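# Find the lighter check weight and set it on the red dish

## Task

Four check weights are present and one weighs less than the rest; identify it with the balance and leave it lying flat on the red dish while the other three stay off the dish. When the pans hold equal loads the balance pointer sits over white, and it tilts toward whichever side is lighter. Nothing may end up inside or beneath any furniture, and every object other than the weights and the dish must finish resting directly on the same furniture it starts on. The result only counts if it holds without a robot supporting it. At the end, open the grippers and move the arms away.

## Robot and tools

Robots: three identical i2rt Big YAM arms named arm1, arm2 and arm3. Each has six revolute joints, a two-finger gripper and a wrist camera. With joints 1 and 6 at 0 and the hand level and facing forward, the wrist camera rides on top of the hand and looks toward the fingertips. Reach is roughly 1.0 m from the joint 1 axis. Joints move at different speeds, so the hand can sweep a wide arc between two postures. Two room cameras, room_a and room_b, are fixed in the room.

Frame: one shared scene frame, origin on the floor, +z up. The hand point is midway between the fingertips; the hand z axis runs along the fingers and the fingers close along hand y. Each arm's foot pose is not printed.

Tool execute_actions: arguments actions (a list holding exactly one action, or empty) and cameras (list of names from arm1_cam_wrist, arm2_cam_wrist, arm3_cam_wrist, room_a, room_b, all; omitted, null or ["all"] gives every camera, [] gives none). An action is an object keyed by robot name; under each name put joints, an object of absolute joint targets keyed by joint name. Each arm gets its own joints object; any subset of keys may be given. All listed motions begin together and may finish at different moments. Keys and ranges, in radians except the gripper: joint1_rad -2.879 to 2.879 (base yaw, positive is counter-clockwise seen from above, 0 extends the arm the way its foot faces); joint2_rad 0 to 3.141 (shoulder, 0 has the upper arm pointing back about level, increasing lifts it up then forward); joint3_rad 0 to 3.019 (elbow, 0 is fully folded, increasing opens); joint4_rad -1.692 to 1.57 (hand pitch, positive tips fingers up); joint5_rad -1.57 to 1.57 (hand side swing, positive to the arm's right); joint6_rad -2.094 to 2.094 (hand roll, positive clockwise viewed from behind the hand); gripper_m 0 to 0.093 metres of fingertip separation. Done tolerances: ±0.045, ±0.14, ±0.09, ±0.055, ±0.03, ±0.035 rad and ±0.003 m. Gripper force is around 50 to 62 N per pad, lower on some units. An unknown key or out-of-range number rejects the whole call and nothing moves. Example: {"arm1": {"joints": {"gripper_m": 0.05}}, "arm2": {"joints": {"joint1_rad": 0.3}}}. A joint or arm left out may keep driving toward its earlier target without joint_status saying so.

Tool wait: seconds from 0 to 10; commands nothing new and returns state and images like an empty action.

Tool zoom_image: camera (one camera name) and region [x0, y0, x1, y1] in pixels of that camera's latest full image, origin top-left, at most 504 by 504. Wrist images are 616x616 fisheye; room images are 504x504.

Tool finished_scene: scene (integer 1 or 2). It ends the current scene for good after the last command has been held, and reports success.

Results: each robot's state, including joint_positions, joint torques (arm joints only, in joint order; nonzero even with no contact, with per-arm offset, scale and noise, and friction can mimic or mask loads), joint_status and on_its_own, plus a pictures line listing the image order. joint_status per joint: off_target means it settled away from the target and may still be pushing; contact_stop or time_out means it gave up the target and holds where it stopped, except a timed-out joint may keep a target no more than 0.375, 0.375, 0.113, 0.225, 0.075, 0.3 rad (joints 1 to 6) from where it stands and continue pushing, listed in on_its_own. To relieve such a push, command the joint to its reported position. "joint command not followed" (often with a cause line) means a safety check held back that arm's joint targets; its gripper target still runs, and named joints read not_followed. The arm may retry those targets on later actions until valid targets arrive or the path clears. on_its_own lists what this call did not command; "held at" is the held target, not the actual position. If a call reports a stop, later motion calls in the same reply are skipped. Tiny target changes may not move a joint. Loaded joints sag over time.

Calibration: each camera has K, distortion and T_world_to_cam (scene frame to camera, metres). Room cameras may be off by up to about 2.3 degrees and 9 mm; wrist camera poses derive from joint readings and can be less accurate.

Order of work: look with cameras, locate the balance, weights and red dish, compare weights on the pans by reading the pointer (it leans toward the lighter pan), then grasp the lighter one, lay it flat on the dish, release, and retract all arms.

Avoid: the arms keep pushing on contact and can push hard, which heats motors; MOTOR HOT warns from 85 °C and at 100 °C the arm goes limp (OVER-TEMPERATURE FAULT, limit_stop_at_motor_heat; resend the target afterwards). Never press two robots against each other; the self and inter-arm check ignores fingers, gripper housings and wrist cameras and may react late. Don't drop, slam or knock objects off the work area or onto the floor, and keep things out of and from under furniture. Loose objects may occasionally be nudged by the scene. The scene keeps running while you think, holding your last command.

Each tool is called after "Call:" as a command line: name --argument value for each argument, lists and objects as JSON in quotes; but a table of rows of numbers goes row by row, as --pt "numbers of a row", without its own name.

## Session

Call:
execute_actions --actions '[]'

Scene clock: 0.00 s.
Joint torques (N m, as the arm reports them, + toward a larger angle): no reading
Motor temperatures (°C, as the motors report them): arm1=[25 28 24 26 27 25] | arm2=[26 26 24 24 26 25] | arm3=[26 26 24 27 27 25]
arm1.joint_positions: joint1_rad=-0.792 joint2_rad=+0.405 joint3_rad=+1.425 joint4_rad=-1.248 joint5_rad=+0.079 joint6_rad=-0.059 gripper_m=+0.094
arm1.joint_status: not commanded
arm1.hand: x=+0.8341 y=+0.3191 z=+1.4331 quat_wxyz=(-0.450, -0.499, -0.603, +0.430) (m; scene frame)
arm2.joint_positions: joint1_rad=+0.534 joint2_rad=+0.519 joint3_rad=+1.677 joint4_rad=-1.157 joint5_rad=-0.299 joint6_rad=-0.652 gripper_m=+0.095
arm2.joint_status: not commanded
arm2.hand: x=+0.0270 y=-0.4489 z=+1.6395 quat_wxyz=(-0.376, +0.706, +0.070, -0.596) (m; scene frame)
arm3.joint_positions: joint1_rad=+0.563 joint2_rad=+0.372 joint3_rad=+1.602 joint4_rad=-1.339 joint5_rad=-0.229 joint6_rad=+0.271 gripper_m=+0.094
arm3.joint_status: not commanded
arm3.hand: x=-0.9302 y=-0.0216 z=+1.5403 quat_wxyz=(-0.601, -0.505, -0.545, +0.295) (m; scene frame)
pictures: arm1_cam_wrist, arm2_cam_wrist, arm3_cam_wrist, room_a, room_b
camera_calibration (this result's frames):
arm1_cam_wrist: T_world_to_cam=[[-0.988482, -0.133114, 0.0719953, 0.764617], [-0.147158, 0.734442, -0.662525, 0.847616], [0.0353151, -0.665489, -0.745571, 1.37252], [0, 0, 0, 1]] pos_world=[0.832073, 0.392656, 1.52983]
arm2_cam_wrist: T_world_to_cam=[[0.347647, 0.70254, 0.62095, -0.71435], [0.748575, 0.190824, -0.634997, 1.11276], [-0.564603, 0.685583, -0.459564, 1.19723], [0, 0, 0, 1]] pos_world=[0.0913211, -0.531284, 1.70038]
arm3_cam_wrist: T_world_to_cam=[[-0.901414, -0.323838, -0.28737, -0.401751], [-0.0268878, 0.704326, -0.709368, 1.08679], [0.432122, -0.631707, -0.643597, 1.50065], [0, 0, 0, 1]] pos_world=[-0.981386, 0.0524141, 1.6213]
Images, in order (width x height): arm1_cam_wrist 616x616, arm2_cam_wrist 616x616, arm3_cam_wrist 616x616, room_a 504x504, room_b 504x504.

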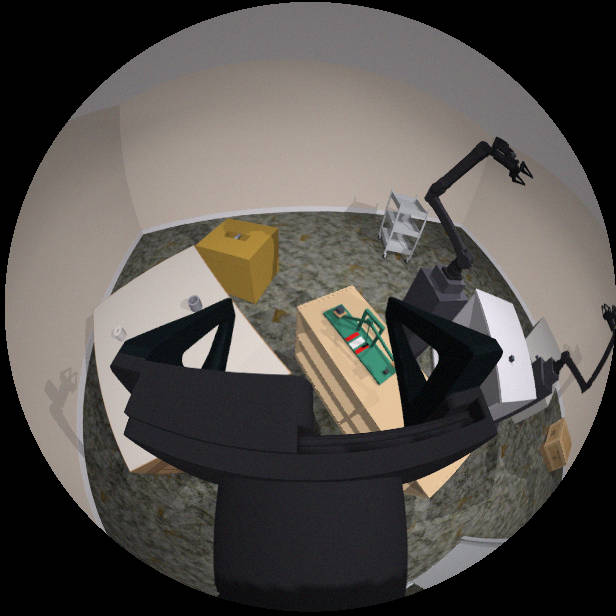

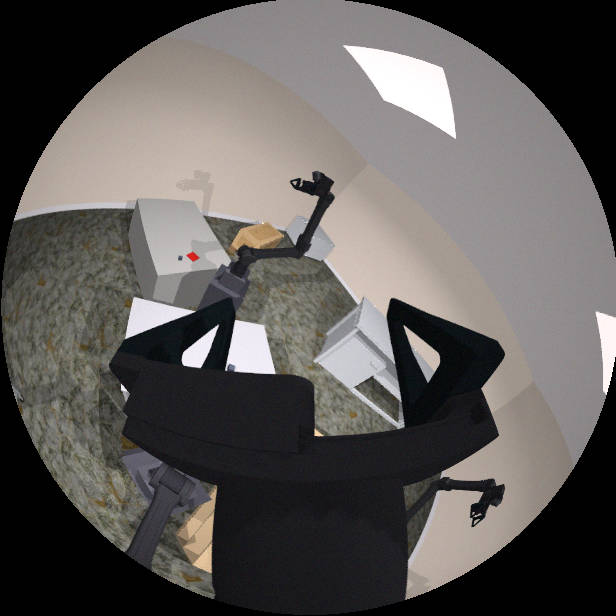

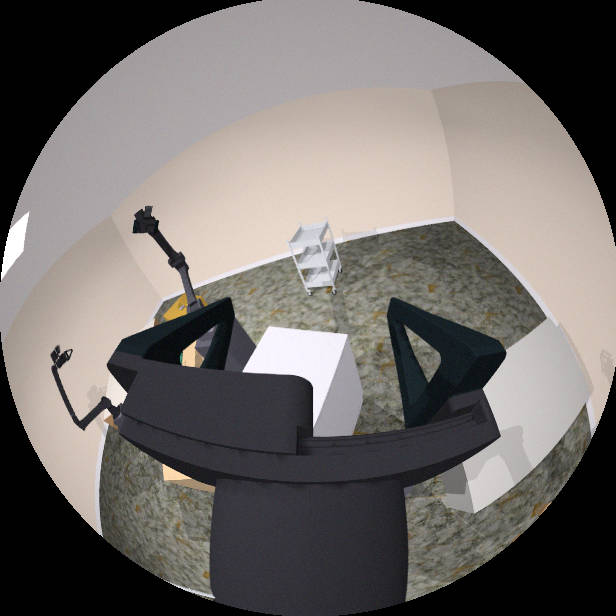

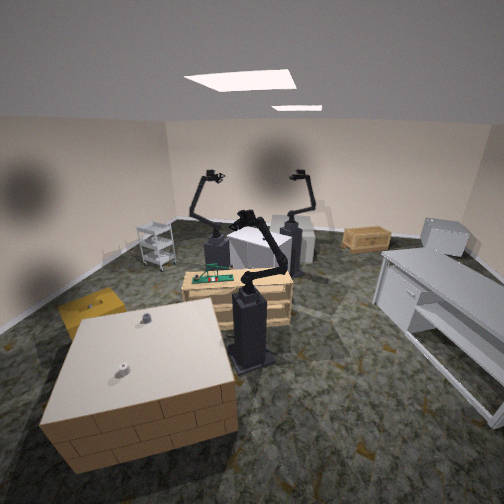

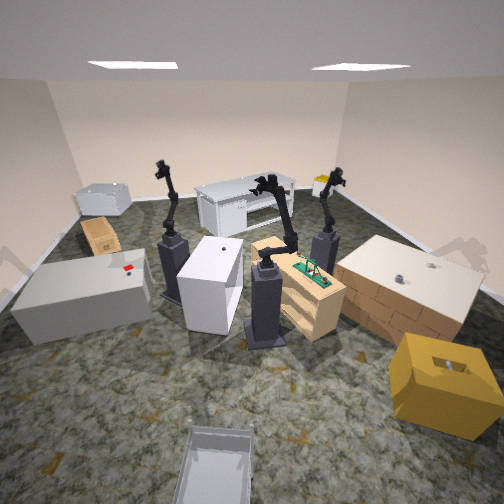

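Call:
zoom_image --camera "room_b" --region '[240, 220, 360, 320]'

Call:
zoom_image --camera "arm1_cam_wrist" --region '[290, 270, 420, 400]'

Call:
zoom_image --camera "room_b" --region '[10, 220, 260, 350]'

Region (240, 220, 360, 320) of room_b's 504x504 image, scaled by 4.200, with more detail than that image has.

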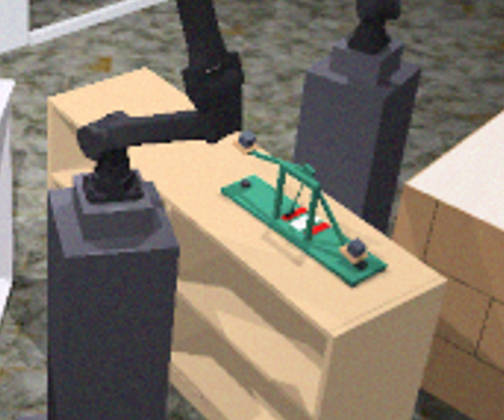

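Region (290, 270, 420, 400) of arm1_cam_wrist's 616x616 image, scaled by 3.877, with more detail than that image has.

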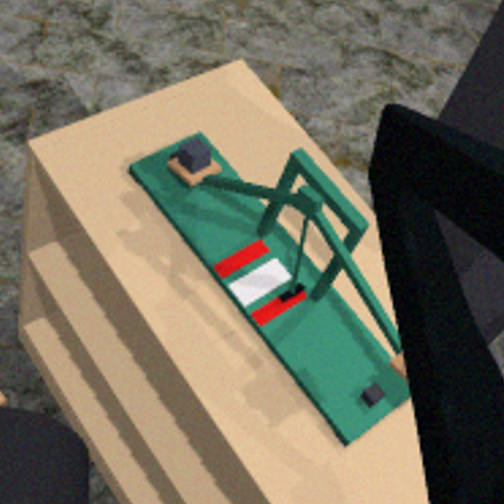

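Region (10, 220, 260, 350) of room_b's 504x504 image, scaled by 2.016, with more detail than that image has; it fills the top 262 rows of this view, and the rest is white.

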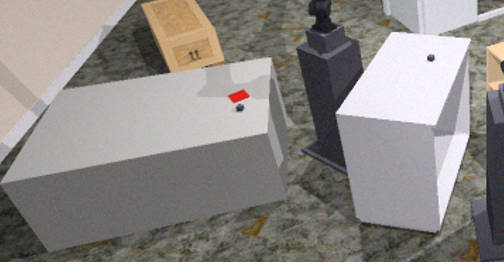

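Call:
execute_actions --actions '[]'

Scene clock: 0.83 s.
Joint torques (N m, as the arm reports them, + toward a larger angle): arm1=[1.92 5.41 7.4  1.69 0.06 0.02] | arm2=[0.11 6.96 5.18 2.02 0.05 0.09] | arm3=[ 0.27  7.86  4.88  2.12 -0.15 -0.02]
Motor temperatures (°C, as the motors report them): arm1=[25 28 24 26 27 25] | arm2=[26 26 24 24 26 25] | arm3=[26 26 24 27 27 25]
arm1.joint_positions: joint1_rad=-0.792 joint2_rad=+0.405 joint3_rad=+1.425 joint4_rad=-1.248 joint5_rad=+0.079 joint6_rad=-0.059 gripper_m=+0.094
arm1.joint_status: not commanded
arm1.hand: x=+0.8341 y=+0.3191 z=+1.4331 quat_wxyz=(-0.450, -0.499, -0.603, +0.430) (m; scene frame)
arm2.joint_positions: joint1_rad=+0.534 joint2_rad=+0.519 joint3_rad=+1.677 joint4_rad=-1.157 joint5_rad=-0.299 joint6_rad=-0.652 gripper_m=+0.095
arm2.joint_status: not commanded
arm2.hand: x=+0.0270 y=-0.4489 z=+1.6395 quat_wxyz=(-0.376, +0.706, +0.070, -0.596) (m; scene frame)
arm3.joint_positions: joint1_rad=+0.563 joint2_rad=+0.372 joint3_rad=+1.602 joint4_rad=-1.339 joint5_rad=-0.229 joint6_rad=+0.271 gripper_m=+0.094
arm3.joint_status: not commanded
arm3.hand: x=-0.9302 y=-0.0216 z=+1.5403 quat_wxyz=(-0.601, -0.505, -0.545, +0.295) (m; scene frame)
pictures: arm1_cam_wrist, arm2_cam_wrist, arm3_cam_wrist, room_a, room_b
camera_calibration (this result's frames):
arm1_cam_wrist: T_world_to_cam=[[-0.988482, -0.133114, 0.0719953, 0.764617], [-0.147158, 0.734442, -0.662525, 0.847616], [0.0353151, -0.665489, -0.745571, 1.37252], [0, 0, 0, 1]] pos_world=[0.832073, 0.392656, 1.52983]
arm2_cam_wrist: T_world_to_cam=[[0.347647, 0.70254, 0.62095, -0.71435], [0.748575, 0.190824, -0.634997, 1.11276], [-0.564603, 0.685583, -0.459564, 1.19723], [0, 0, 0, 1]] pos_world=[0.0913211, -0.531284, 1.70038]
arm3_cam_wrist: T_world_to_cam=[[-0.901414, -0.323838, -0.28737, -0.401751], [-0.0268878, 0.704326, -0.709368, 1.08679], [0.432122, -0.631707, -0.643597, 1.50065], [0, 0, 0, 1]] pos_world=[-0.981386, 0.0524141, 1.6213]
Images, in order (width x height): arm1_cam_wrist 616x616, arm2_cam_wrist 616x616, arm3_cam_wrist 616x616, room_a 504x504, room_b 504x504.

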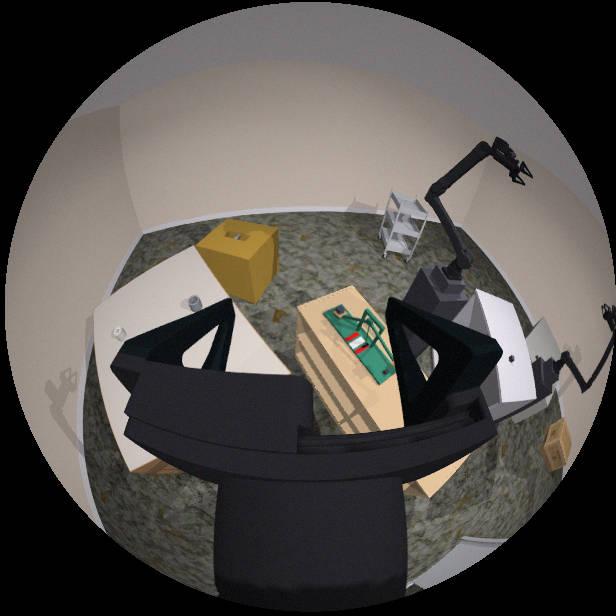

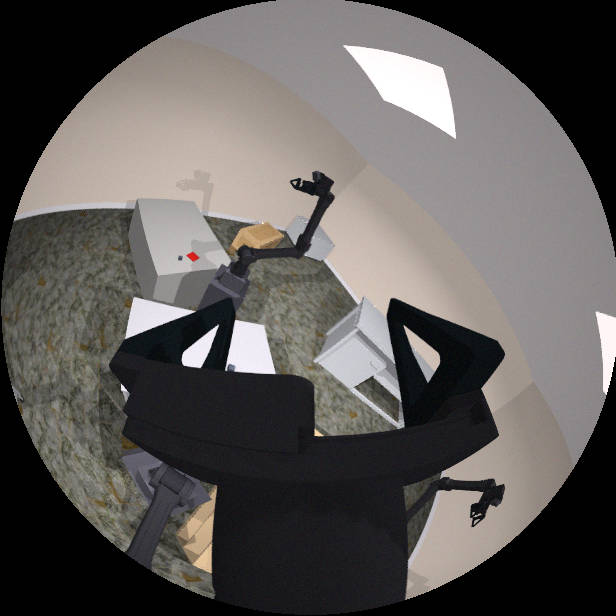

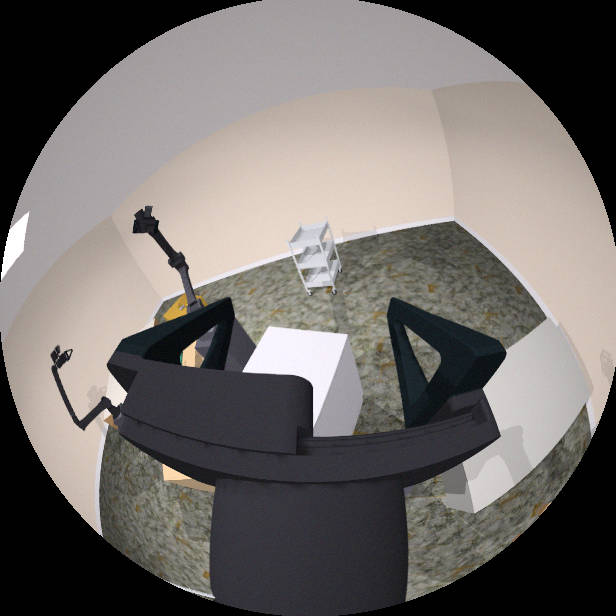

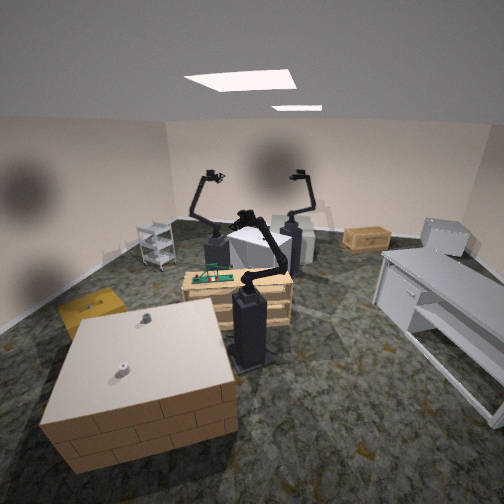

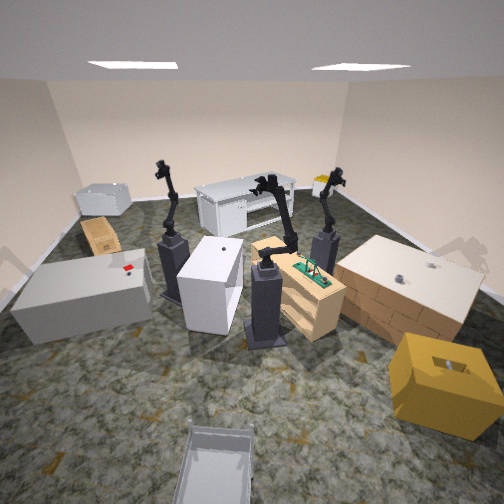

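Call:
zoom_image --camera "arm1_cam_wrist" --region '[300, 280, 420, 400]'

Call:
zoom_image --camera "room_a" --region '[170, 240, 260, 300]'

Call:
zoom_image --camera "room_b" --region '[270, 230, 360, 310]'

Region (300, 280, 420, 400) of arm1_cam_wrist's 616x616 image, scaled by 4.200, with more detail than that image has.

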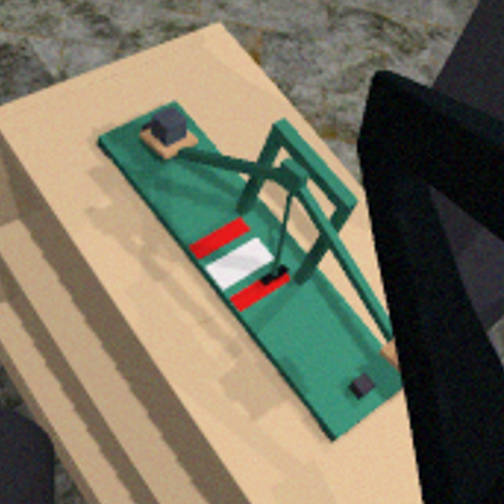

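Region (170, 240, 260, 300) of room_a's 504x504 image, scaled by 5.600, with more detail than that image has.

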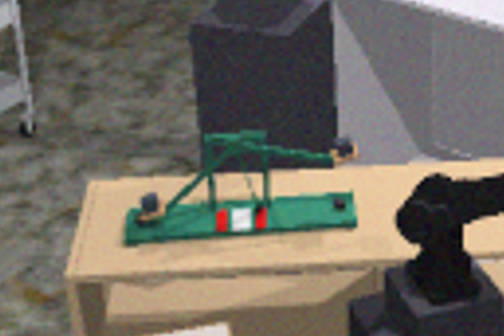

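Region (270, 230, 360, 310) of room_b's 504x504 image, scaled by 5.600, with more detail than that image has.

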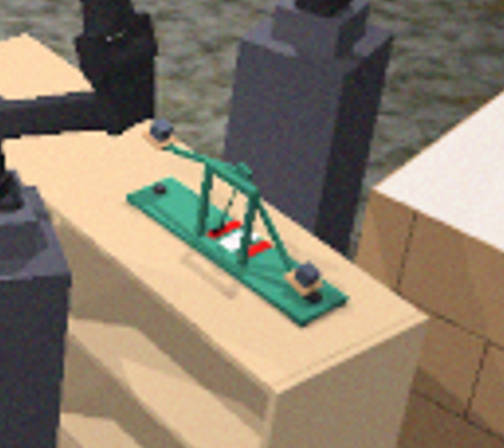

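Call:
execute_actions --actions '[{"arm2":{"joints":{"joint1_rad":-0.84,"joint2_rad":2.03,"joint3_rad":1.70,"joint4_rad":-1.22,"joint5_rad":0,"joint6_rad":-1.40}},"arm3":{"joints":{"joint1_rad":-0.55,"joint2_rad":1.92,"joint3_rad":1.47,"joint4_rad":-1.12,"joint5_rad":0,"joint6_rad":0}}}]' --cameras '["arm2_cam_wrist","arm3_cam_wrist","room_a"]'

Scene clock: 4.00 s.
Joint torques (N m, as the arm reports them, + toward a larger angle): arm1=[1.96 5.16 7.58 1.63 0.06 0.02] | arm2=[  0.04 -20.06   7.01  -0.21   0.    -0.05] | arm3=[  1.14 -16.86   7.57   0.    -0.16  -0.13]
Motor temperatures (°C, as the motors report them): arm1=[25 28 24 26 27 25] | arm2=[26 27 24 24 26 25] | arm3=[26 26 24 27 27 25]
arm1.joint_positions: joint1_rad=-0.792 joint2_rad=+0.405 joint3_rad=+1.425 joint4_rad=-1.248 joint5_rad=+0.079 joint6_rad=-0.059 gripper_m=+0.094
arm1.joint_status: not commanded
arm1.hand: x=+0.8341 y=+0.3191 z=+1.4331 quat_wxyz=(-0.450, -0.499, -0.603, +0.430) (m; scene frame)
arm2.joint_positions: joint1_rad=-0.836 joint2_rad=+2.014 joint3_rad=+1.695 joint4_rad=-1.210 joint5_rad=+0.000 joint6_rad=-1.391 gripper_m=+0.095
arm2.joint_status: all done
arm2.hand: x=+0.4840 y=+0.0320 z=+0.9973 quat_wxyz=(-0.025, +0.932, -0.362, +0.008) (m; scene frame)
arm3.joint_positions: joint1_rad=-0.562 joint2_rad=+1.925 joint3_rad=+1.461 joint4_rad=-1.120 joint5_rad=+0.001 joint6_rad=+0.012 gripper_m=+0.094
arm3.joint_status: all done
arm3.hand: x=-1.4419 y=-0.2735 z=+0.9228 quat_wxyz=(+0.001, -0.959, -0.282, -0.005) (m; scene frame)
pictures: arm2_cam_wrist, arm3_cam_wrist, room_a
camera_calibration (this result's frames):
arm2_cam_wrist: T_world_to_cam=[[0.667966, 0.742312, 0.0528632, -0.402082], [0.586395, -0.56874, 0.57678, -0.834566], [0.458216, -0.354271, -0.815187, 0.723303], [0, 0, 0, 1]] pos_world=[0.426534, 0.0800641, 1.09224]
arm3_cam_wrist: T_world_to_cam=[[-0.540793, 0.841119, -0.00788298, -0.541305], [0.672181, 0.437772, 0.5971, 0.541983], [0.505683, 0.317609, -0.802128, 1.67726], [0, 0, 0, 1]] pos_world=[-1.5052, -0.314674, 1.01749]
Images, in order (width x height): arm2_cam_wrist 616x616, arm3_cam_wrist 616x616, room_a 504x504.

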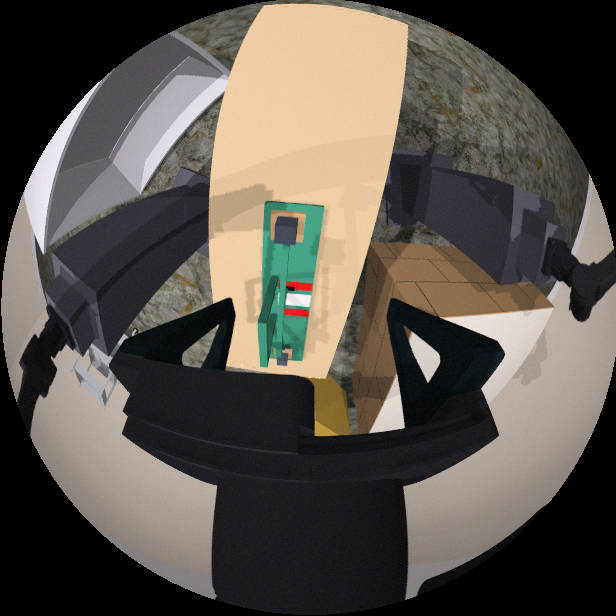

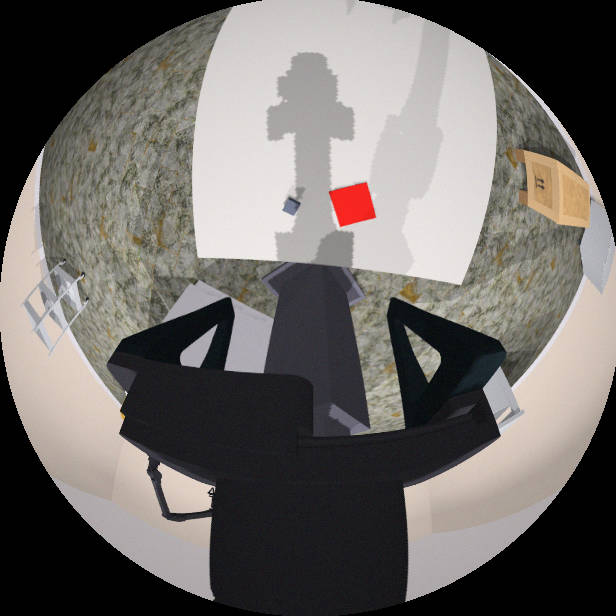

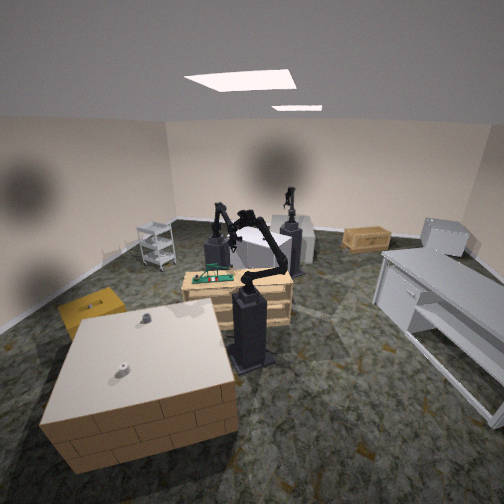

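Call:
zoom_image --camera "arm2_cam_wrist" --region '[230, 180, 350, 380]'

Region (230, 180, 350, 380) of arm2_cam_wrist's 616x616 image, scaled by 2.520, with more detail than that image has; it fills the left 302 columns of this view, and the rest is white.

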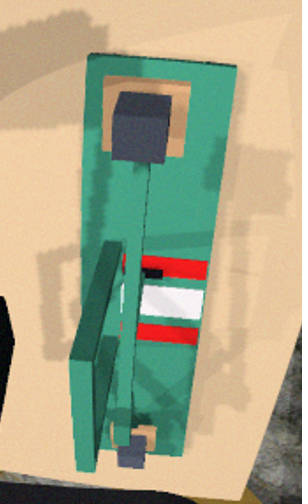

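Call:
execute_actions --actions '[{"arm2":{"joints":{"joint1_rad":-0.81,"joint2_rad":2.13,"joint3_rad":1.57,"joint4_rad":-1.02}},"arm3":{"joints":{"joint1_rad":-0.52}}}]' --cameras '["arm2_cam_wrist"]'

Scene clock: 5.90 s.
Joint torques (N m, as the arm reports them, + toward a larger angle): arm1=[0.91 5.8  7.73 1.66 0.02 0.04] | arm2=[  0.14 -22.13   6.01   0.45  -0.01  -0.06] | arm3=[  0.94 -17.33   7.61   0.    -0.16  -0.13]
Motor temperatures (°C, as the motors report them): arm1=[25 28 24 26 27 25] | arm2=[26 27 24 24 26 25] | arm3=[26 26 25 27 27 25]
arm1.joint_positions: joint1_rad=-0.792 joint2_rad=+0.405 joint3_rad=+1.425 joint4_rad=-1.248 joint5_rad=+0.079 joint6_rad=-0.059 gripper_m=+0.094
arm1.joint_status: not commanded
arm1.hand: x=+0.8341 y=+0.3191 z=+1.4331 quat_wxyz=(-0.450, -0.499, -0.603, +0.430) (m; scene frame)
arm2.joint_positions: joint1_rad=-0.810 joint2_rad=+2.137 joint3_rad=+1.566 joint4_rad=-1.030 joint5_rad=+0.000 joint6_rad=-1.391 gripper_m=+0.095
arm2.joint_status: all done
arm2.hand: x=+0.4600 y=+0.0215 z=+0.8803 quat_wxyz=(+0.011, +0.937, -0.350, +0.001) (m; scene frame)
arm3.joint_positions: joint1_rad=-0.526 joint2_rad=+1.925 joint3_rad=+1.461 joint4_rad=-1.120 joint5_rad=+0.001 joint6_rad=+0.012 gripper_m=+0.094
arm3.joint_status: all done
arm3.hand: x=-1.4306 y=-0.2901 z=+0.9228 quat_wxyz=(+0.001, -0.954, -0.300, -0.005) (m; scene frame)
pictures: arm2_cam_wrist
camera_calibration (this result's frames):
arm2_cam_wrist: T_world_to_cam=[[0.64918, 0.760397, -0.019033, -0.300453], [0.622496, -0.516736, 0.587778, -0.786376], [0.437109, -0.393421, -0.808799, 0.640109], [0, 0, 0, 1]] pos_world=[0.404767, 0.073947, 0.974215]
Images, in order (width x height): arm2_cam_wrist 616x616.

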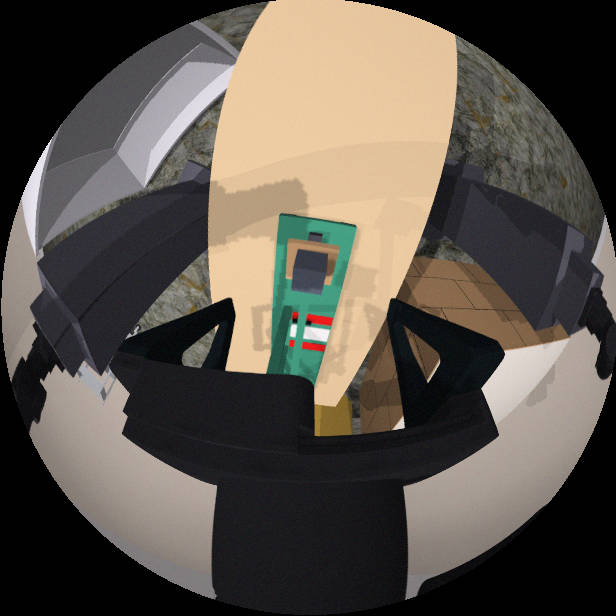

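Call:
zoom_image --camera "arm2_cam_wrist" --region '[250, 200, 370, 320]'

Region (250, 200, 370, 320) of arm2_cam_wrist's 616x616 image, scaled by 4.200, with more detail than that image has.

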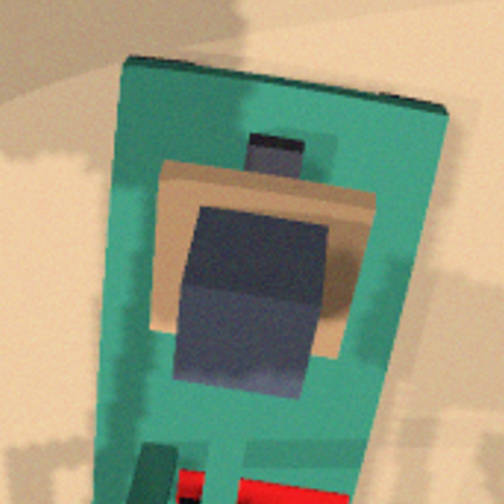

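Call:
execute_actions --actions '[]' --cameras '["arm2_cam_wrist","room_a","room_b"]'

Call:
zoom_image --camera "room_a" --region '[200, 230, 260, 290]'

Call:
zoom_image --camera "arm2_cam_wrist" --region '[250, 200, 370, 320]'

Scene clock: 6.87 s.
Joint torques (N m, as the arm reports them, + toward a larger angle): arm1=[2.05 6.09 7.58 1.6  0.09 0.06] | arm2=[ -0.03 -22.32   5.83   0.57  -0.01  -0.06] | arm3=[  0.64 -17.34   7.63   0.02  -0.16  -0.12]
Motor temperatures (°C, as the motors report them): arm1=[25 28 24 26 27 25] | arm2=[26 27 24 24 26 25] | arm3=[26 26 25 27 27 25]
arm1.joint_positions: joint1_rad=-0.792 joint2_rad=+0.405 joint3_rad=+1.425 joint4_rad=-1.248 joint5_rad=+0.079 joint6_rad=-0.059 gripper_m=+0.094
arm1.joint_status: not commanded
arm1.hand: x=+0.8341 y=+0.3191 z=+1.4331 quat_wxyz=(-0.450, -0.499, -0.603, +0.430) (m; scene frame)
arm2.joint_positions: joint1_rad=-0.810 joint2_rad=+2.137 joint3_rad=+1.566 joint4_rad=-1.030 joint5_rad=+0.000 joint6_rad=-1.391 gripper_m=+0.095
arm2.joint_status: all done
arm2.hand: x=+0.4600 y=+0.0215 z=+0.8803 quat_wxyz=(+0.011, +0.937, -0.350, +0.001) (m; scene frame)
arm3.joint_positions: joint1_rad=-0.526 joint2_rad=+1.925 joint3_rad=+1.461 joint4_rad=-1.120 joint5_rad=+0.001 joint6_rad=+0.012 gripper_m=+0.094
arm3.joint_status: all done
arm3.hand: x=-1.4306 y=-0.2901 z=+0.9228 quat_wxyz=(+0.001, -0.954, -0.300, -0.005) (m; scene frame)
pictures: arm2_cam_wrist, room_a, room_b
camera_calibration (this result's frames):
arm2_cam_wrist: T_world_to_cam=[[0.64918, 0.760397, -0.019033, -0.300453], [0.622496, -0.516736, 0.587778, -0.786376], [0.437109, -0.393421, -0.808799, 0.640109], [0, 0, 0, 1]] pos_world=[0.404767, 0.073947, 0.974215]
Images, in order (width x height): arm2_cam_wrist 616x616, room_a 504x504, room_b 504x504.

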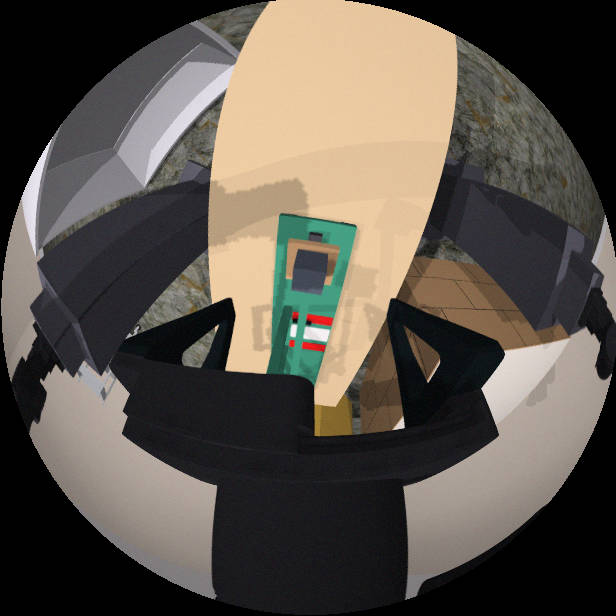

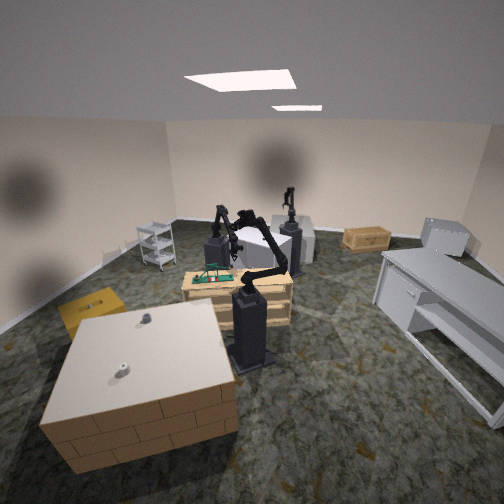

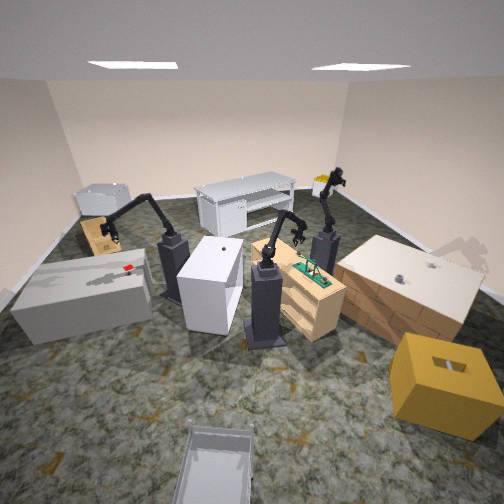

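Region (200, 230, 260, 290) of room_a's 504x504 image, scaled by 8.400, with more detail than that image has.

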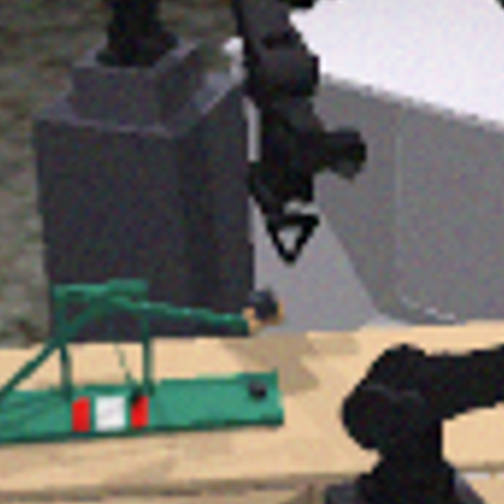

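Region (250, 200, 370, 320) of arm2_cam_wrist's 616x616 image, scaled by 4.200, with more detail than that image has.

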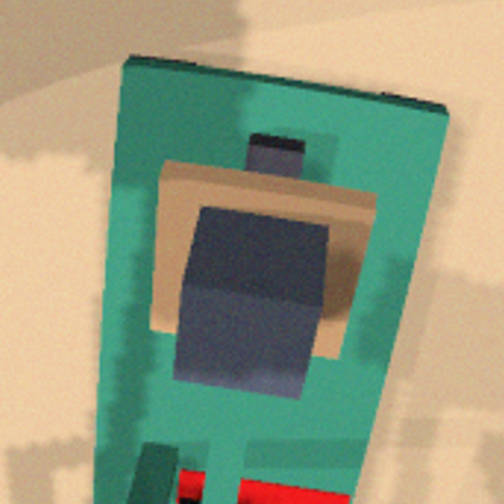

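Call:
execute_actions --actions '[{"arm2":{"joints":{"joint1_rad":-0.85,"joint2_rad":2.20,"joint3_rad":1.535,"joint4_rad":-0.92,"joint6_rad":-1.27}}}]' --cameras '["arm2_cam_wrist"]'

Scene clock: 8.83 s.
Joint torques (N m, as the arm reports them, + toward a larger angle): arm1=[1.67 6.62 7.71 1.57 0.06 0.03] | arm2=[  0.25 -19.83   5.1    0.71  -0.01   0.1 ] | arm3=[  0.67 -17.35   7.62   0.02  -0.16  -0.12]
Motor temperatures (°C, as the motors report them): arm1=[25 28 25 26 27 25] | arm2=[26 27 25 24 26 25] | arm3=[26 27 25 27 27 25]
arm1.joint_positions: joint1_rad=-0.792 joint2_rad=+0.405 joint3_rad=+1.425 joint4_rad=-1.248 joint5_rad=+0.079 joint6_rad=-0.059 gripper_m=+0.094
arm1.joint_status: not commanded
arm1.hand: x=+0.8341 y=+0.3191 z=+1.4331 quat_wxyz=(-0.450, -0.499, -0.603, +0.430) (m; scene frame)
arm2.joint_positions: joint1_rad=-0.854 joint2_rad=+2.177 joint3_rad=+1.543 joint4_rad=-0.931 joint5_rad=+0.000 joint6_rad=-1.279 gripper_m=+0.095
arm2.joint_status: all done
arm2.hand: x=+0.4859 y=+0.0131 z=+0.8499 quat_wxyz=(-0.007, +0.907, -0.422, +0.004) (m; scene frame)
arm3.joint_positions: joint1_rad=-0.526 joint2_rad=+1.925 joint3_rad=+1.461 joint4_rad=-1.120 joint5_rad=+0.001 joint6_rad=+0.012 gripper_m=+0.094
arm3.joint_status: not commanded
arm3.hand: x=-1.4306 y=-0.2901 z=+0.9228 quat_wxyz=(+0.001, -0.954, -0.300, -0.005) (m; scene frame)
pictures: arm2_cam_wrist
camera_calibration (this result's frames):
arm2_cam_wrist: T_world_to_cam=[[0.759092, 0.650768, 0.016748, -0.393862], [0.522283, -0.624173, 0.581058, -0.733229], [0.388588, -0.432329, -0.81369, 0.629144], [0, 0, 0, 1]] pos_world=[0.437452, 0.0706482, 0.944572]
Images, in order (width x height): arm2_cam_wrist 616x616.

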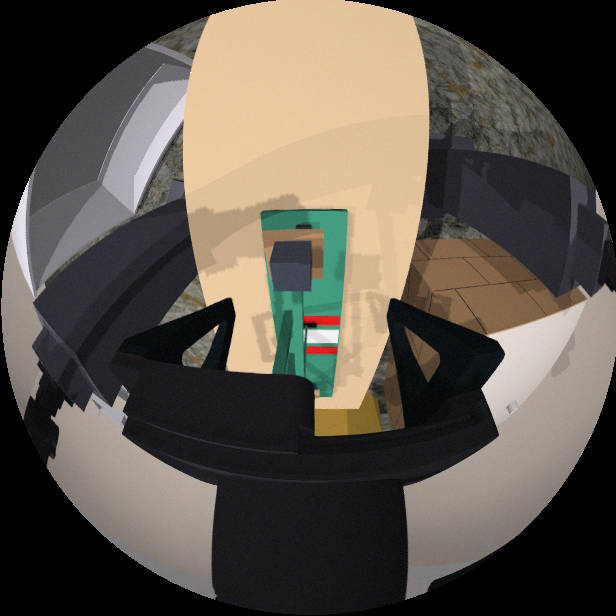

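Call:
execute_actions --actions '[{"arm2":{"joints":{"joint1_rad":-0.83,"joint2_rad":2.255,"joint3_rad":1.485,"joint4_rad":-0.81}}}]' --cameras '["arm2_cam_wrist"]'

Scene clock: 10.13 s.
Joint torques (N m, as the arm reports them, + toward a larger angle): arm1=[1.66 5.36 7.59 1.91 0.07 0.03] | arm2=[ -0.24 -20.23   4.6    0.63  -0.01   0.13] | arm3=[  0.67 -17.33   7.63   0.02  -0.16  -0.12]
Motor temperatures (°C, as the motors report them): arm1=[25 28 25 26 27 25] | arm2=[26 27 25 24 26 25] | arm3=[26 27 25 27 27 25]
arm1.joint_positions: joint1_rad=-0.792 joint2_rad=+0.405 joint3_rad=+1.425 joint4_rad=-1.248 joint5_rad=+0.079 joint6_rad=-0.059 gripper_m=+0.094
arm1.joint_status: not commanded
arm1.hand: x=+0.8341 y=+0.3191 z=+1.4331 quat_wxyz=(-0.450, -0.499, -0.603, +0.430) (m; scene frame)
arm2.joint_positions: joint1_rad=-0.831 joint2_rad=+2.242 joint3_rad=+1.489 joint4_rad=-0.821 joint5_rad=+0.000 joint6_rad=-1.279 gripper_m=+0.095
arm2.joint_status: all done
arm2.hand: x=+0.4672 y=+0.0089 z=+0.7966 quat_wxyz=(-0.003, +0.911, -0.412, +0.003) (m; scene frame)
arm3.joint_positions: joint1_rad=-0.526 joint2_rad=+1.925 joint3_rad=+1.461 joint4_rad=-1.120 joint5_rad=+0.001 joint6_rad=+0.012 gripper_m=+0.094
arm3.joint_status: not commanded
arm3.hand: x=-1.4306 y=-0.2901 z=+0.9228 quat_wxyz=(+0.001, -0.954, -0.300, -0.005) (m; scene frame)
pictures: arm2_cam_wrist
camera_calibration (this result's frames):
arm2_cam_wrist: T_world_to_cam=[[0.744348, 0.667741, 0.00824974, -0.362524], [0.538798, -0.607819, 0.583312, -0.704738], [0.394516, -0.429742, -0.812206, 0.587234], [0, 0, 0, 1]] pos_world=[0.417883, 0.0660782, 0.891028]
Images, in order (width x height): arm2_cam_wrist 616x616.

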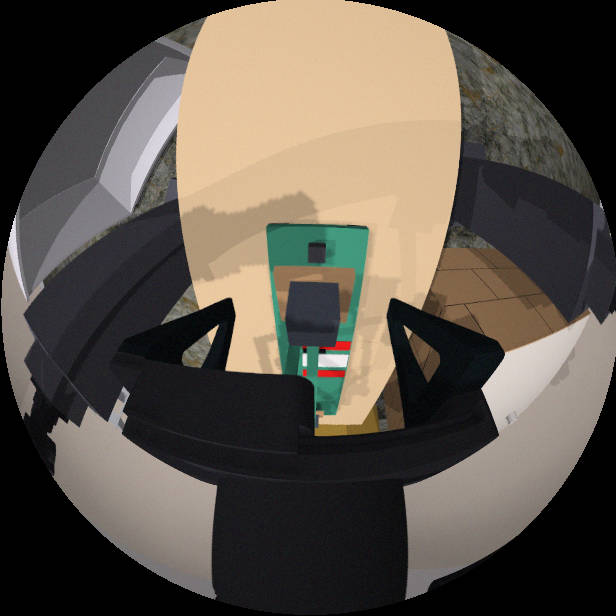

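Call:
execute_actions --actions '[{"arm2":{"joints":{"joint1_rad":-0.856,"joint2_rad":2.268,"joint3_rad":1.475,"joint4_rad":-0.80}}}]' --cameras '["arm2_cam_wrist"]'

Scene clock: 11.00 s.
Joint torques (N m, as the arm reports them, + toward a larger angle): arm1=[1.76 6.65 7.71 1.67 0.05 0.07] | arm2=[ -0.4  -19.37   4.     0.68  -0.02   0.13] | arm3=[  0.69 -17.35   7.64   0.02  -0.16  -0.12]
Motor temperatures (°C, as the motors report them): arm1=[25 28 25 26 27 25] | arm2=[26 27 25 24 26 25] | arm3=[26 27 25 27 27 25]
arm1.joint_positions: joint1_rad=-0.792 joint2_rad=+0.405 joint3_rad=+1.425 joint4_rad=-1.248 joint5_rad=+0.079 joint6_rad=-0.059 gripper_m=+0.094
arm1.joint_status: not commanded
arm1.hand: x=+0.8341 y=+0.3191 z=+1.4331 quat_wxyz=(-0.450, -0.499, -0.603, +0.430) (m; scene frame)
arm2.joint_positions: joint1_rad=-0.855 joint2_rad=+2.242 joint3_rad=+1.489 joint4_rad=-0.812 joint5_rad=+0.000 joint6_rad=-1.279 gripper_m=+0.095
arm2.joint_status: all done
arm2.hand: x=+0.4805 y=+0.0029 z=+0.7967 quat_wxyz=(-0.007, +0.906, -0.423, +0.004) (m; scene frame)
arm3.joint_positions: joint1_rad=-0.526 joint2_rad=+1.925 joint3_rad=+1.461 joint4_rad=-1.120 joint5_rad=+0.001 joint6_rad=+0.012 gripper_m=+0.094
arm3.joint_status: not commanded
arm3.hand: x=-1.4306 y=-0.2901 z=+0.9228 quat_wxyz=(+0.001, -0.954, -0.300, -0.005) (m; scene frame)
pictures: arm2_cam_wrist
camera_calibration (this result's frames):
arm2_cam_wrist: T_world_to_cam=[[0.760332, 0.649319, 0.0167526, -0.382846], [0.521099, -0.625181, 0.581038, -0.705199], [0.387752, -0.433052, -0.813704, 0.583986], [0, 0, 0, 1]] pos_world=[0.432126, 0.0606082, 0.891352]
Images, in order (width x height): arm2_cam_wrist 616x616.

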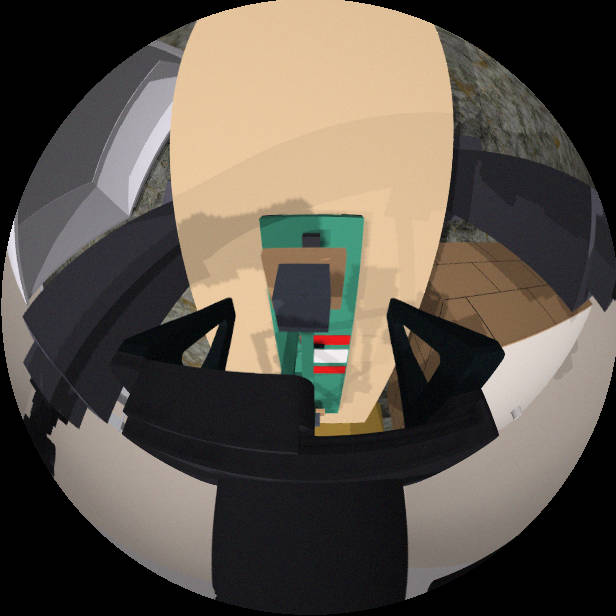

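Call:
execute_actions --actions '[{"arm2":{"joints":{"joint2_rad":2.29,"joint3_rad":1.47}}}]' --cameras '["arm2_cam_wrist"]'

Scene clock: 11.83 s.
Joint torques (N m, as the arm reports them, + toward a larger angle): arm1=[1.58 5.94 7.59 1.64 0.04 0.1 ] | arm2=[ -0.13 -18.89   4.11   0.57  -0.01   0.12] | arm3=[  0.69 -17.34   7.63   0.01  -0.16  -0.12]
Motor temperatures (°C, as the motors report them): arm1=[25 28 25 26 27 25] | arm2=[26 27 25 24 26 25] | arm3=[26 27 25 27 27 25]
arm1.joint_positions: joint1_rad=-0.792 joint2_rad=+0.405 joint3_rad=+1.425 joint4_rad=-1.248 joint5_rad=+0.079 joint6_rad=-0.059 gripper_m=+0.094
arm1.joint_status: not commanded
arm1.hand: x=+0.8341 y=+0.3191 z=+1.4331 quat_wxyz=(-0.450, -0.499, -0.603, +0.430) (m; scene frame)
arm2.joint_positions: joint1_rad=-0.855 joint2_rad=+2.263 joint3_rad=+1.479 joint4_rad=-0.811 joint5_rad=+0.000 joint6_rad=-1.279 gripper_m=+0.095
arm2.joint_status: all done
arm2.hand: x=+0.4752 y=-0.0053 z=+0.7824 quat_wxyz=(+0.007, +0.906, -0.423, +0.002) (m; scene frame)
arm3.joint_positions: joint1_rad=-0.526 joint2_rad=+1.925 joint3_rad=+1.461 joint4_rad=-1.120 joint5_rad=+0.001 joint6_rad=+0.012 gripper_m=+0.094
arm3.joint_status: not commanded
arm3.hand: x=-1.4306 y=-0.2901 z=+0.9228 quat_wxyz=(+0.001, -0.954, -0.300, -0.005) (m; scene frame)
pictures: arm2_cam_wrist
camera_calibration (this result's frames):
arm2_cam_wrist: T_world_to_cam=[[0.760491, 0.649253, -0.0110829, -0.351507], [0.530286, -0.61111, 0.587658, -0.708749], [0.374766, -0.452786, -0.809034, 0.573245], [0, 0, 0, 1]] pos_world=[0.428325, 0.0546514, 0.876381]
Images, in order (width x height): arm2_cam_wrist 616x616.

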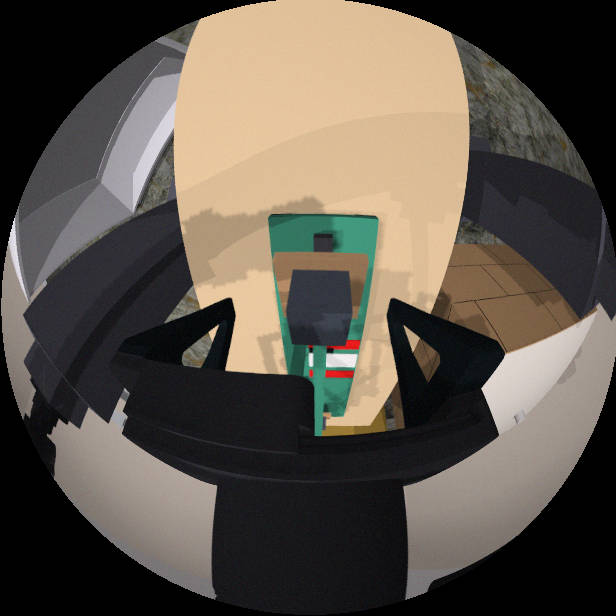

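Call:
execute_actions --actions '[{"arm2":{"joints":{"gripper_m":0.022}}}]' --cameras '["arm2_cam_wrist"]'

Scene clock: 14.80 s.
Joint torques (N m, as the arm reports them, + toward a larger angle): arm1=[1.2  5.9  7.72 1.72 0.03 0.03] | arm2=[ -0.16 -19.21   4.07   0.54  -0.02   0.12] | arm3=[  0.71 -17.34   7.63   0.04  -0.16  -0.13]
Motor temperatures (°C, as the motors report them): arm1=[25 28 25 26 27 25] | arm2=[26 28 25 24 26 25] | arm3=[26 27 25 27 27 25]
arm1.joint_positions: joint1_rad=-0.792 joint2_rad=+0.405 joint3_rad=+1.425 joint4_rad=-1.248 joint5_rad=+0.079 joint6_rad=-0.059 gripper_m=+0.094
arm1.joint_status: not commanded
arm1.hand: x=+0.8341 y=+0.3191 z=+1.4331 quat_wxyz=(-0.450, -0.499, -0.603, +0.430) (m; scene frame)
arm2.joint_positions: joint1_rad=-0.855 joint2_rad=+2.263 joint3_rad=+1.479 joint4_rad=-0.810 joint5_rad=+0.000 joint6_rad=-1.278 gripper_m=+0.030
arm2.joint_status: gripper_m off_target (ended at +0.030, target +0.022)
arm2.hand: x=+0.4754 y=-0.0052 z=+0.7824 quat_wxyz=(+0.007, +0.906, -0.423, +0.002) (m; scene frame)
arm3.joint_positions: joint1_rad=-0.526 joint2_rad=+1.925 joint3_rad=+1.461 joint4_rad=-1.120 joint5_rad=+0.001 joint6_rad=+0.012 gripper_m=+0.094
arm3.joint_status: not commanded
arm3.hand: x=-1.4306 y=-0.2901 z=+0.9228 quat_wxyz=(+0.001, -0.954, -0.300, -0.005) (m; scene frame)
pictures: arm2_cam_wrist
camera_calibration (this result's frames):
arm2_cam_wrist: T_world_to_cam=[[0.760741, 0.648982, -0.00976728, -0.352964], [0.529316, -0.611618, 0.588003, -0.708599], [0.37563, -0.452488, -0.8088, 0.572626], [0, 0, 0, 1]] pos_world=[0.428492, 0.0547813, 0.876351]
Images, in order (width x height): arm2_cam_wrist 616x616.

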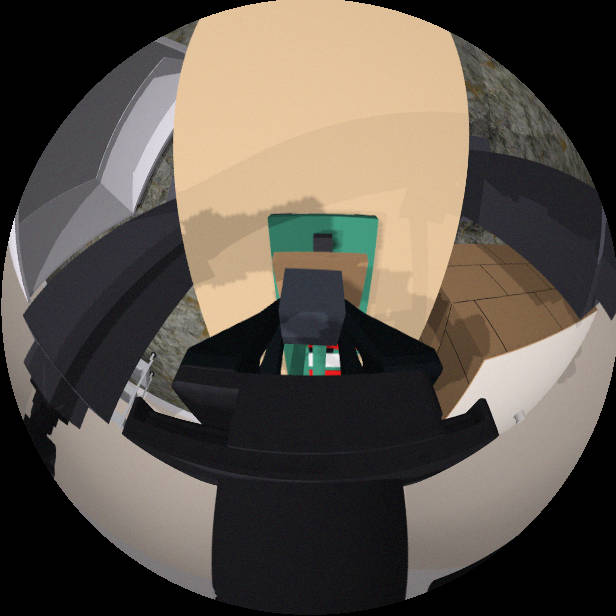

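Call:
execute_actions --actions '[{"arm2":{"joints":{"joint2_rad":2.0,"joint3_rad":1.70,"joint4_rad":-1.25}}}]' --cameras '[]'

Call:
execute_actions --actions '[{"arm2":{"joints":{"joint1_rad":0.8,"joint6_rad":0}}}]' --cameras '["arm2_cam_wrist","room_b"]'

Scene clock: 16.63 s.
Joint torques (N m, as the arm reports them, + toward a larger angle): arm1=[1.49 5.79 7.91 1.85 0.04 0.04] | arm2=[ -0.11 -19.12   7.62  -0.16  -0.05   0.12] | arm3=[  0.66 -17.35   7.63   0.03  -0.16  -0.12]
Motor temperatures (°C, as the motors report them): arm1=[25 28 25 26 27 25] | arm2=[26 28 25 24 26 25] | arm3=[26 27 25 27 27 25]
arm1.joint_positions: joint1_rad=-0.792 joint2_rad=+0.405 joint3_rad=+1.425 joint4_rad=-1.248 joint5_rad=+0.079 joint6_rad=-0.059 gripper_m=+0.094
arm1.joint_status: not commanded
arm1.hand: x=+0.8341 y=+0.3191 z=+1.4331 quat_wxyz=(-0.450, -0.499, -0.603, +0.430) (m; scene frame)
arm2.joint_positions: joint1_rad=-0.855 joint2_rad=+1.983 joint3_rad=+1.684 joint4_rad=-1.239 joint5_rad=+0.000 joint6_rad=-1.278 gripper_m=+0.030
arm2.joint_status: all done
arm2.hand: x=+0.4885 y=+0.0173 z=+1.0112 quat_wxyz=(-0.020, +0.906, -0.423, +0.006) (m; scene frame)
arm3.joint_positions: joint1_rad=-0.526 joint2_rad=+1.925 joint3_rad=+1.461 joint4_rad=-1.120 joint5_rad=+0.001 joint6_rad=+0.012 gripper_m=+0.094
arm3.joint_status: not commanded
arm3.hand: x=-1.4306 y=-0.2901 z=+0.9228 quat_wxyz=(+0.001, -0.954, -0.300, -0.005) (m; scene frame)
pictures: none
No camera images: the call's "cameras" was empty. Leave "cameras" out to get every camera's image.

Scene clock: 18.77 s.
Joint torques (N m, as the arm reports them, + toward a larger angle): arm1=[1.95 5.42 7.58 1.73 0.01 0.07] | arm2=[ -0.15 -19.99   7.65  -0.14   0.09   0.15] | arm3=[  0.69 -17.3    7.64   0.03  -0.16  -0.12]
Motor temperatures (°C, as the motors report them): arm1=[25 28 25 26 27 25] | arm2=[26 28 25 24 26 25] | arm3=[26 27 25 27 27 25]
arm1.joint_positions: joint1_rad=-0.792 joint2_rad=+0.405 joint3_rad=+1.425 joint4_rad=-1.248 joint5_rad=+0.079 joint6_rad=-0.059 gripper_m=+0.094
arm1.joint_status: not commanded
arm1.hand: x=+0.8341 y=+0.3191 z=+1.4331 quat_wxyz=(-0.450, -0.499, -0.603, +0.430) (m; scene frame)
arm2.joint_positions: joint1_rad=+0.803 joint2_rad=+1.985 joint3_rad=+1.684 joint4_rad=-1.239 joint5_rad=-0.001 joint6_rad=-0.010 gripper_m=+0.030
arm2.joint_status: all done
arm2.hand: x=-0.3821 y=-0.2030 z=+1.0001 quat_wxyz=(-0.007, +0.971, -0.239, -0.011) (m; scene frame)
arm3.joint_positions: joint1_rad=-0.526 joint2_rad=+1.925 joint3_rad=+1.461 joint4_rad=-1.120 joint5_rad=+0.001 joint6_rad=+0.012 gripper_m=+0.094
arm3.joint_status: not commanded
arm3.hand: x=-1.4306 y=-0.2901 z=+0.9228 quat_wxyz=(+0.001, -0.954, -0.300, -0.005) (m; scene frame)
pictures: arm2_cam_wrist, room_b
camera_calibration (this result's frames):
arm2_cam_wrist: T_world_to_cam=[[0.456539, 0.88965, 0.00975914, 0.343076], [0.734372, -0.383003, 0.560364, -0.351312], [0.502265, -0.248661, -0.828189, 1.0905], [0, 0, 0, 1]] pos_world=[-0.446355, -0.168606, 1.09665]
Images, in order (width x height): arm2_cam_wrist 616x616, room_b 504x504.

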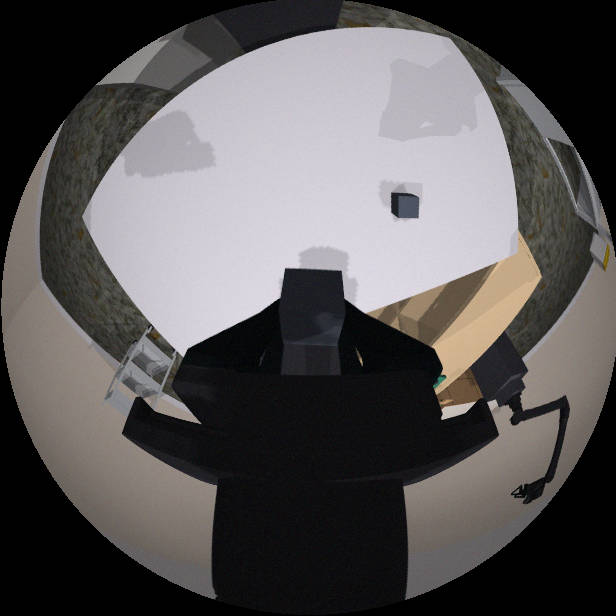

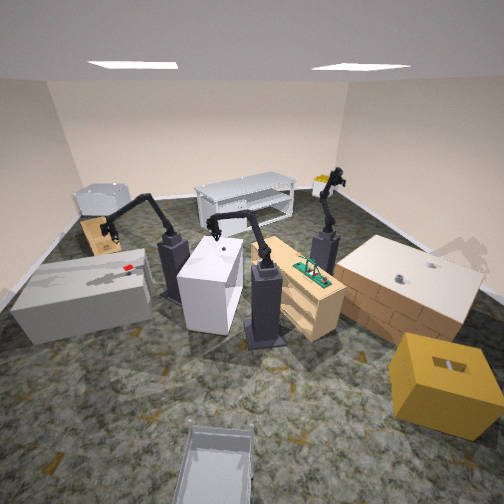

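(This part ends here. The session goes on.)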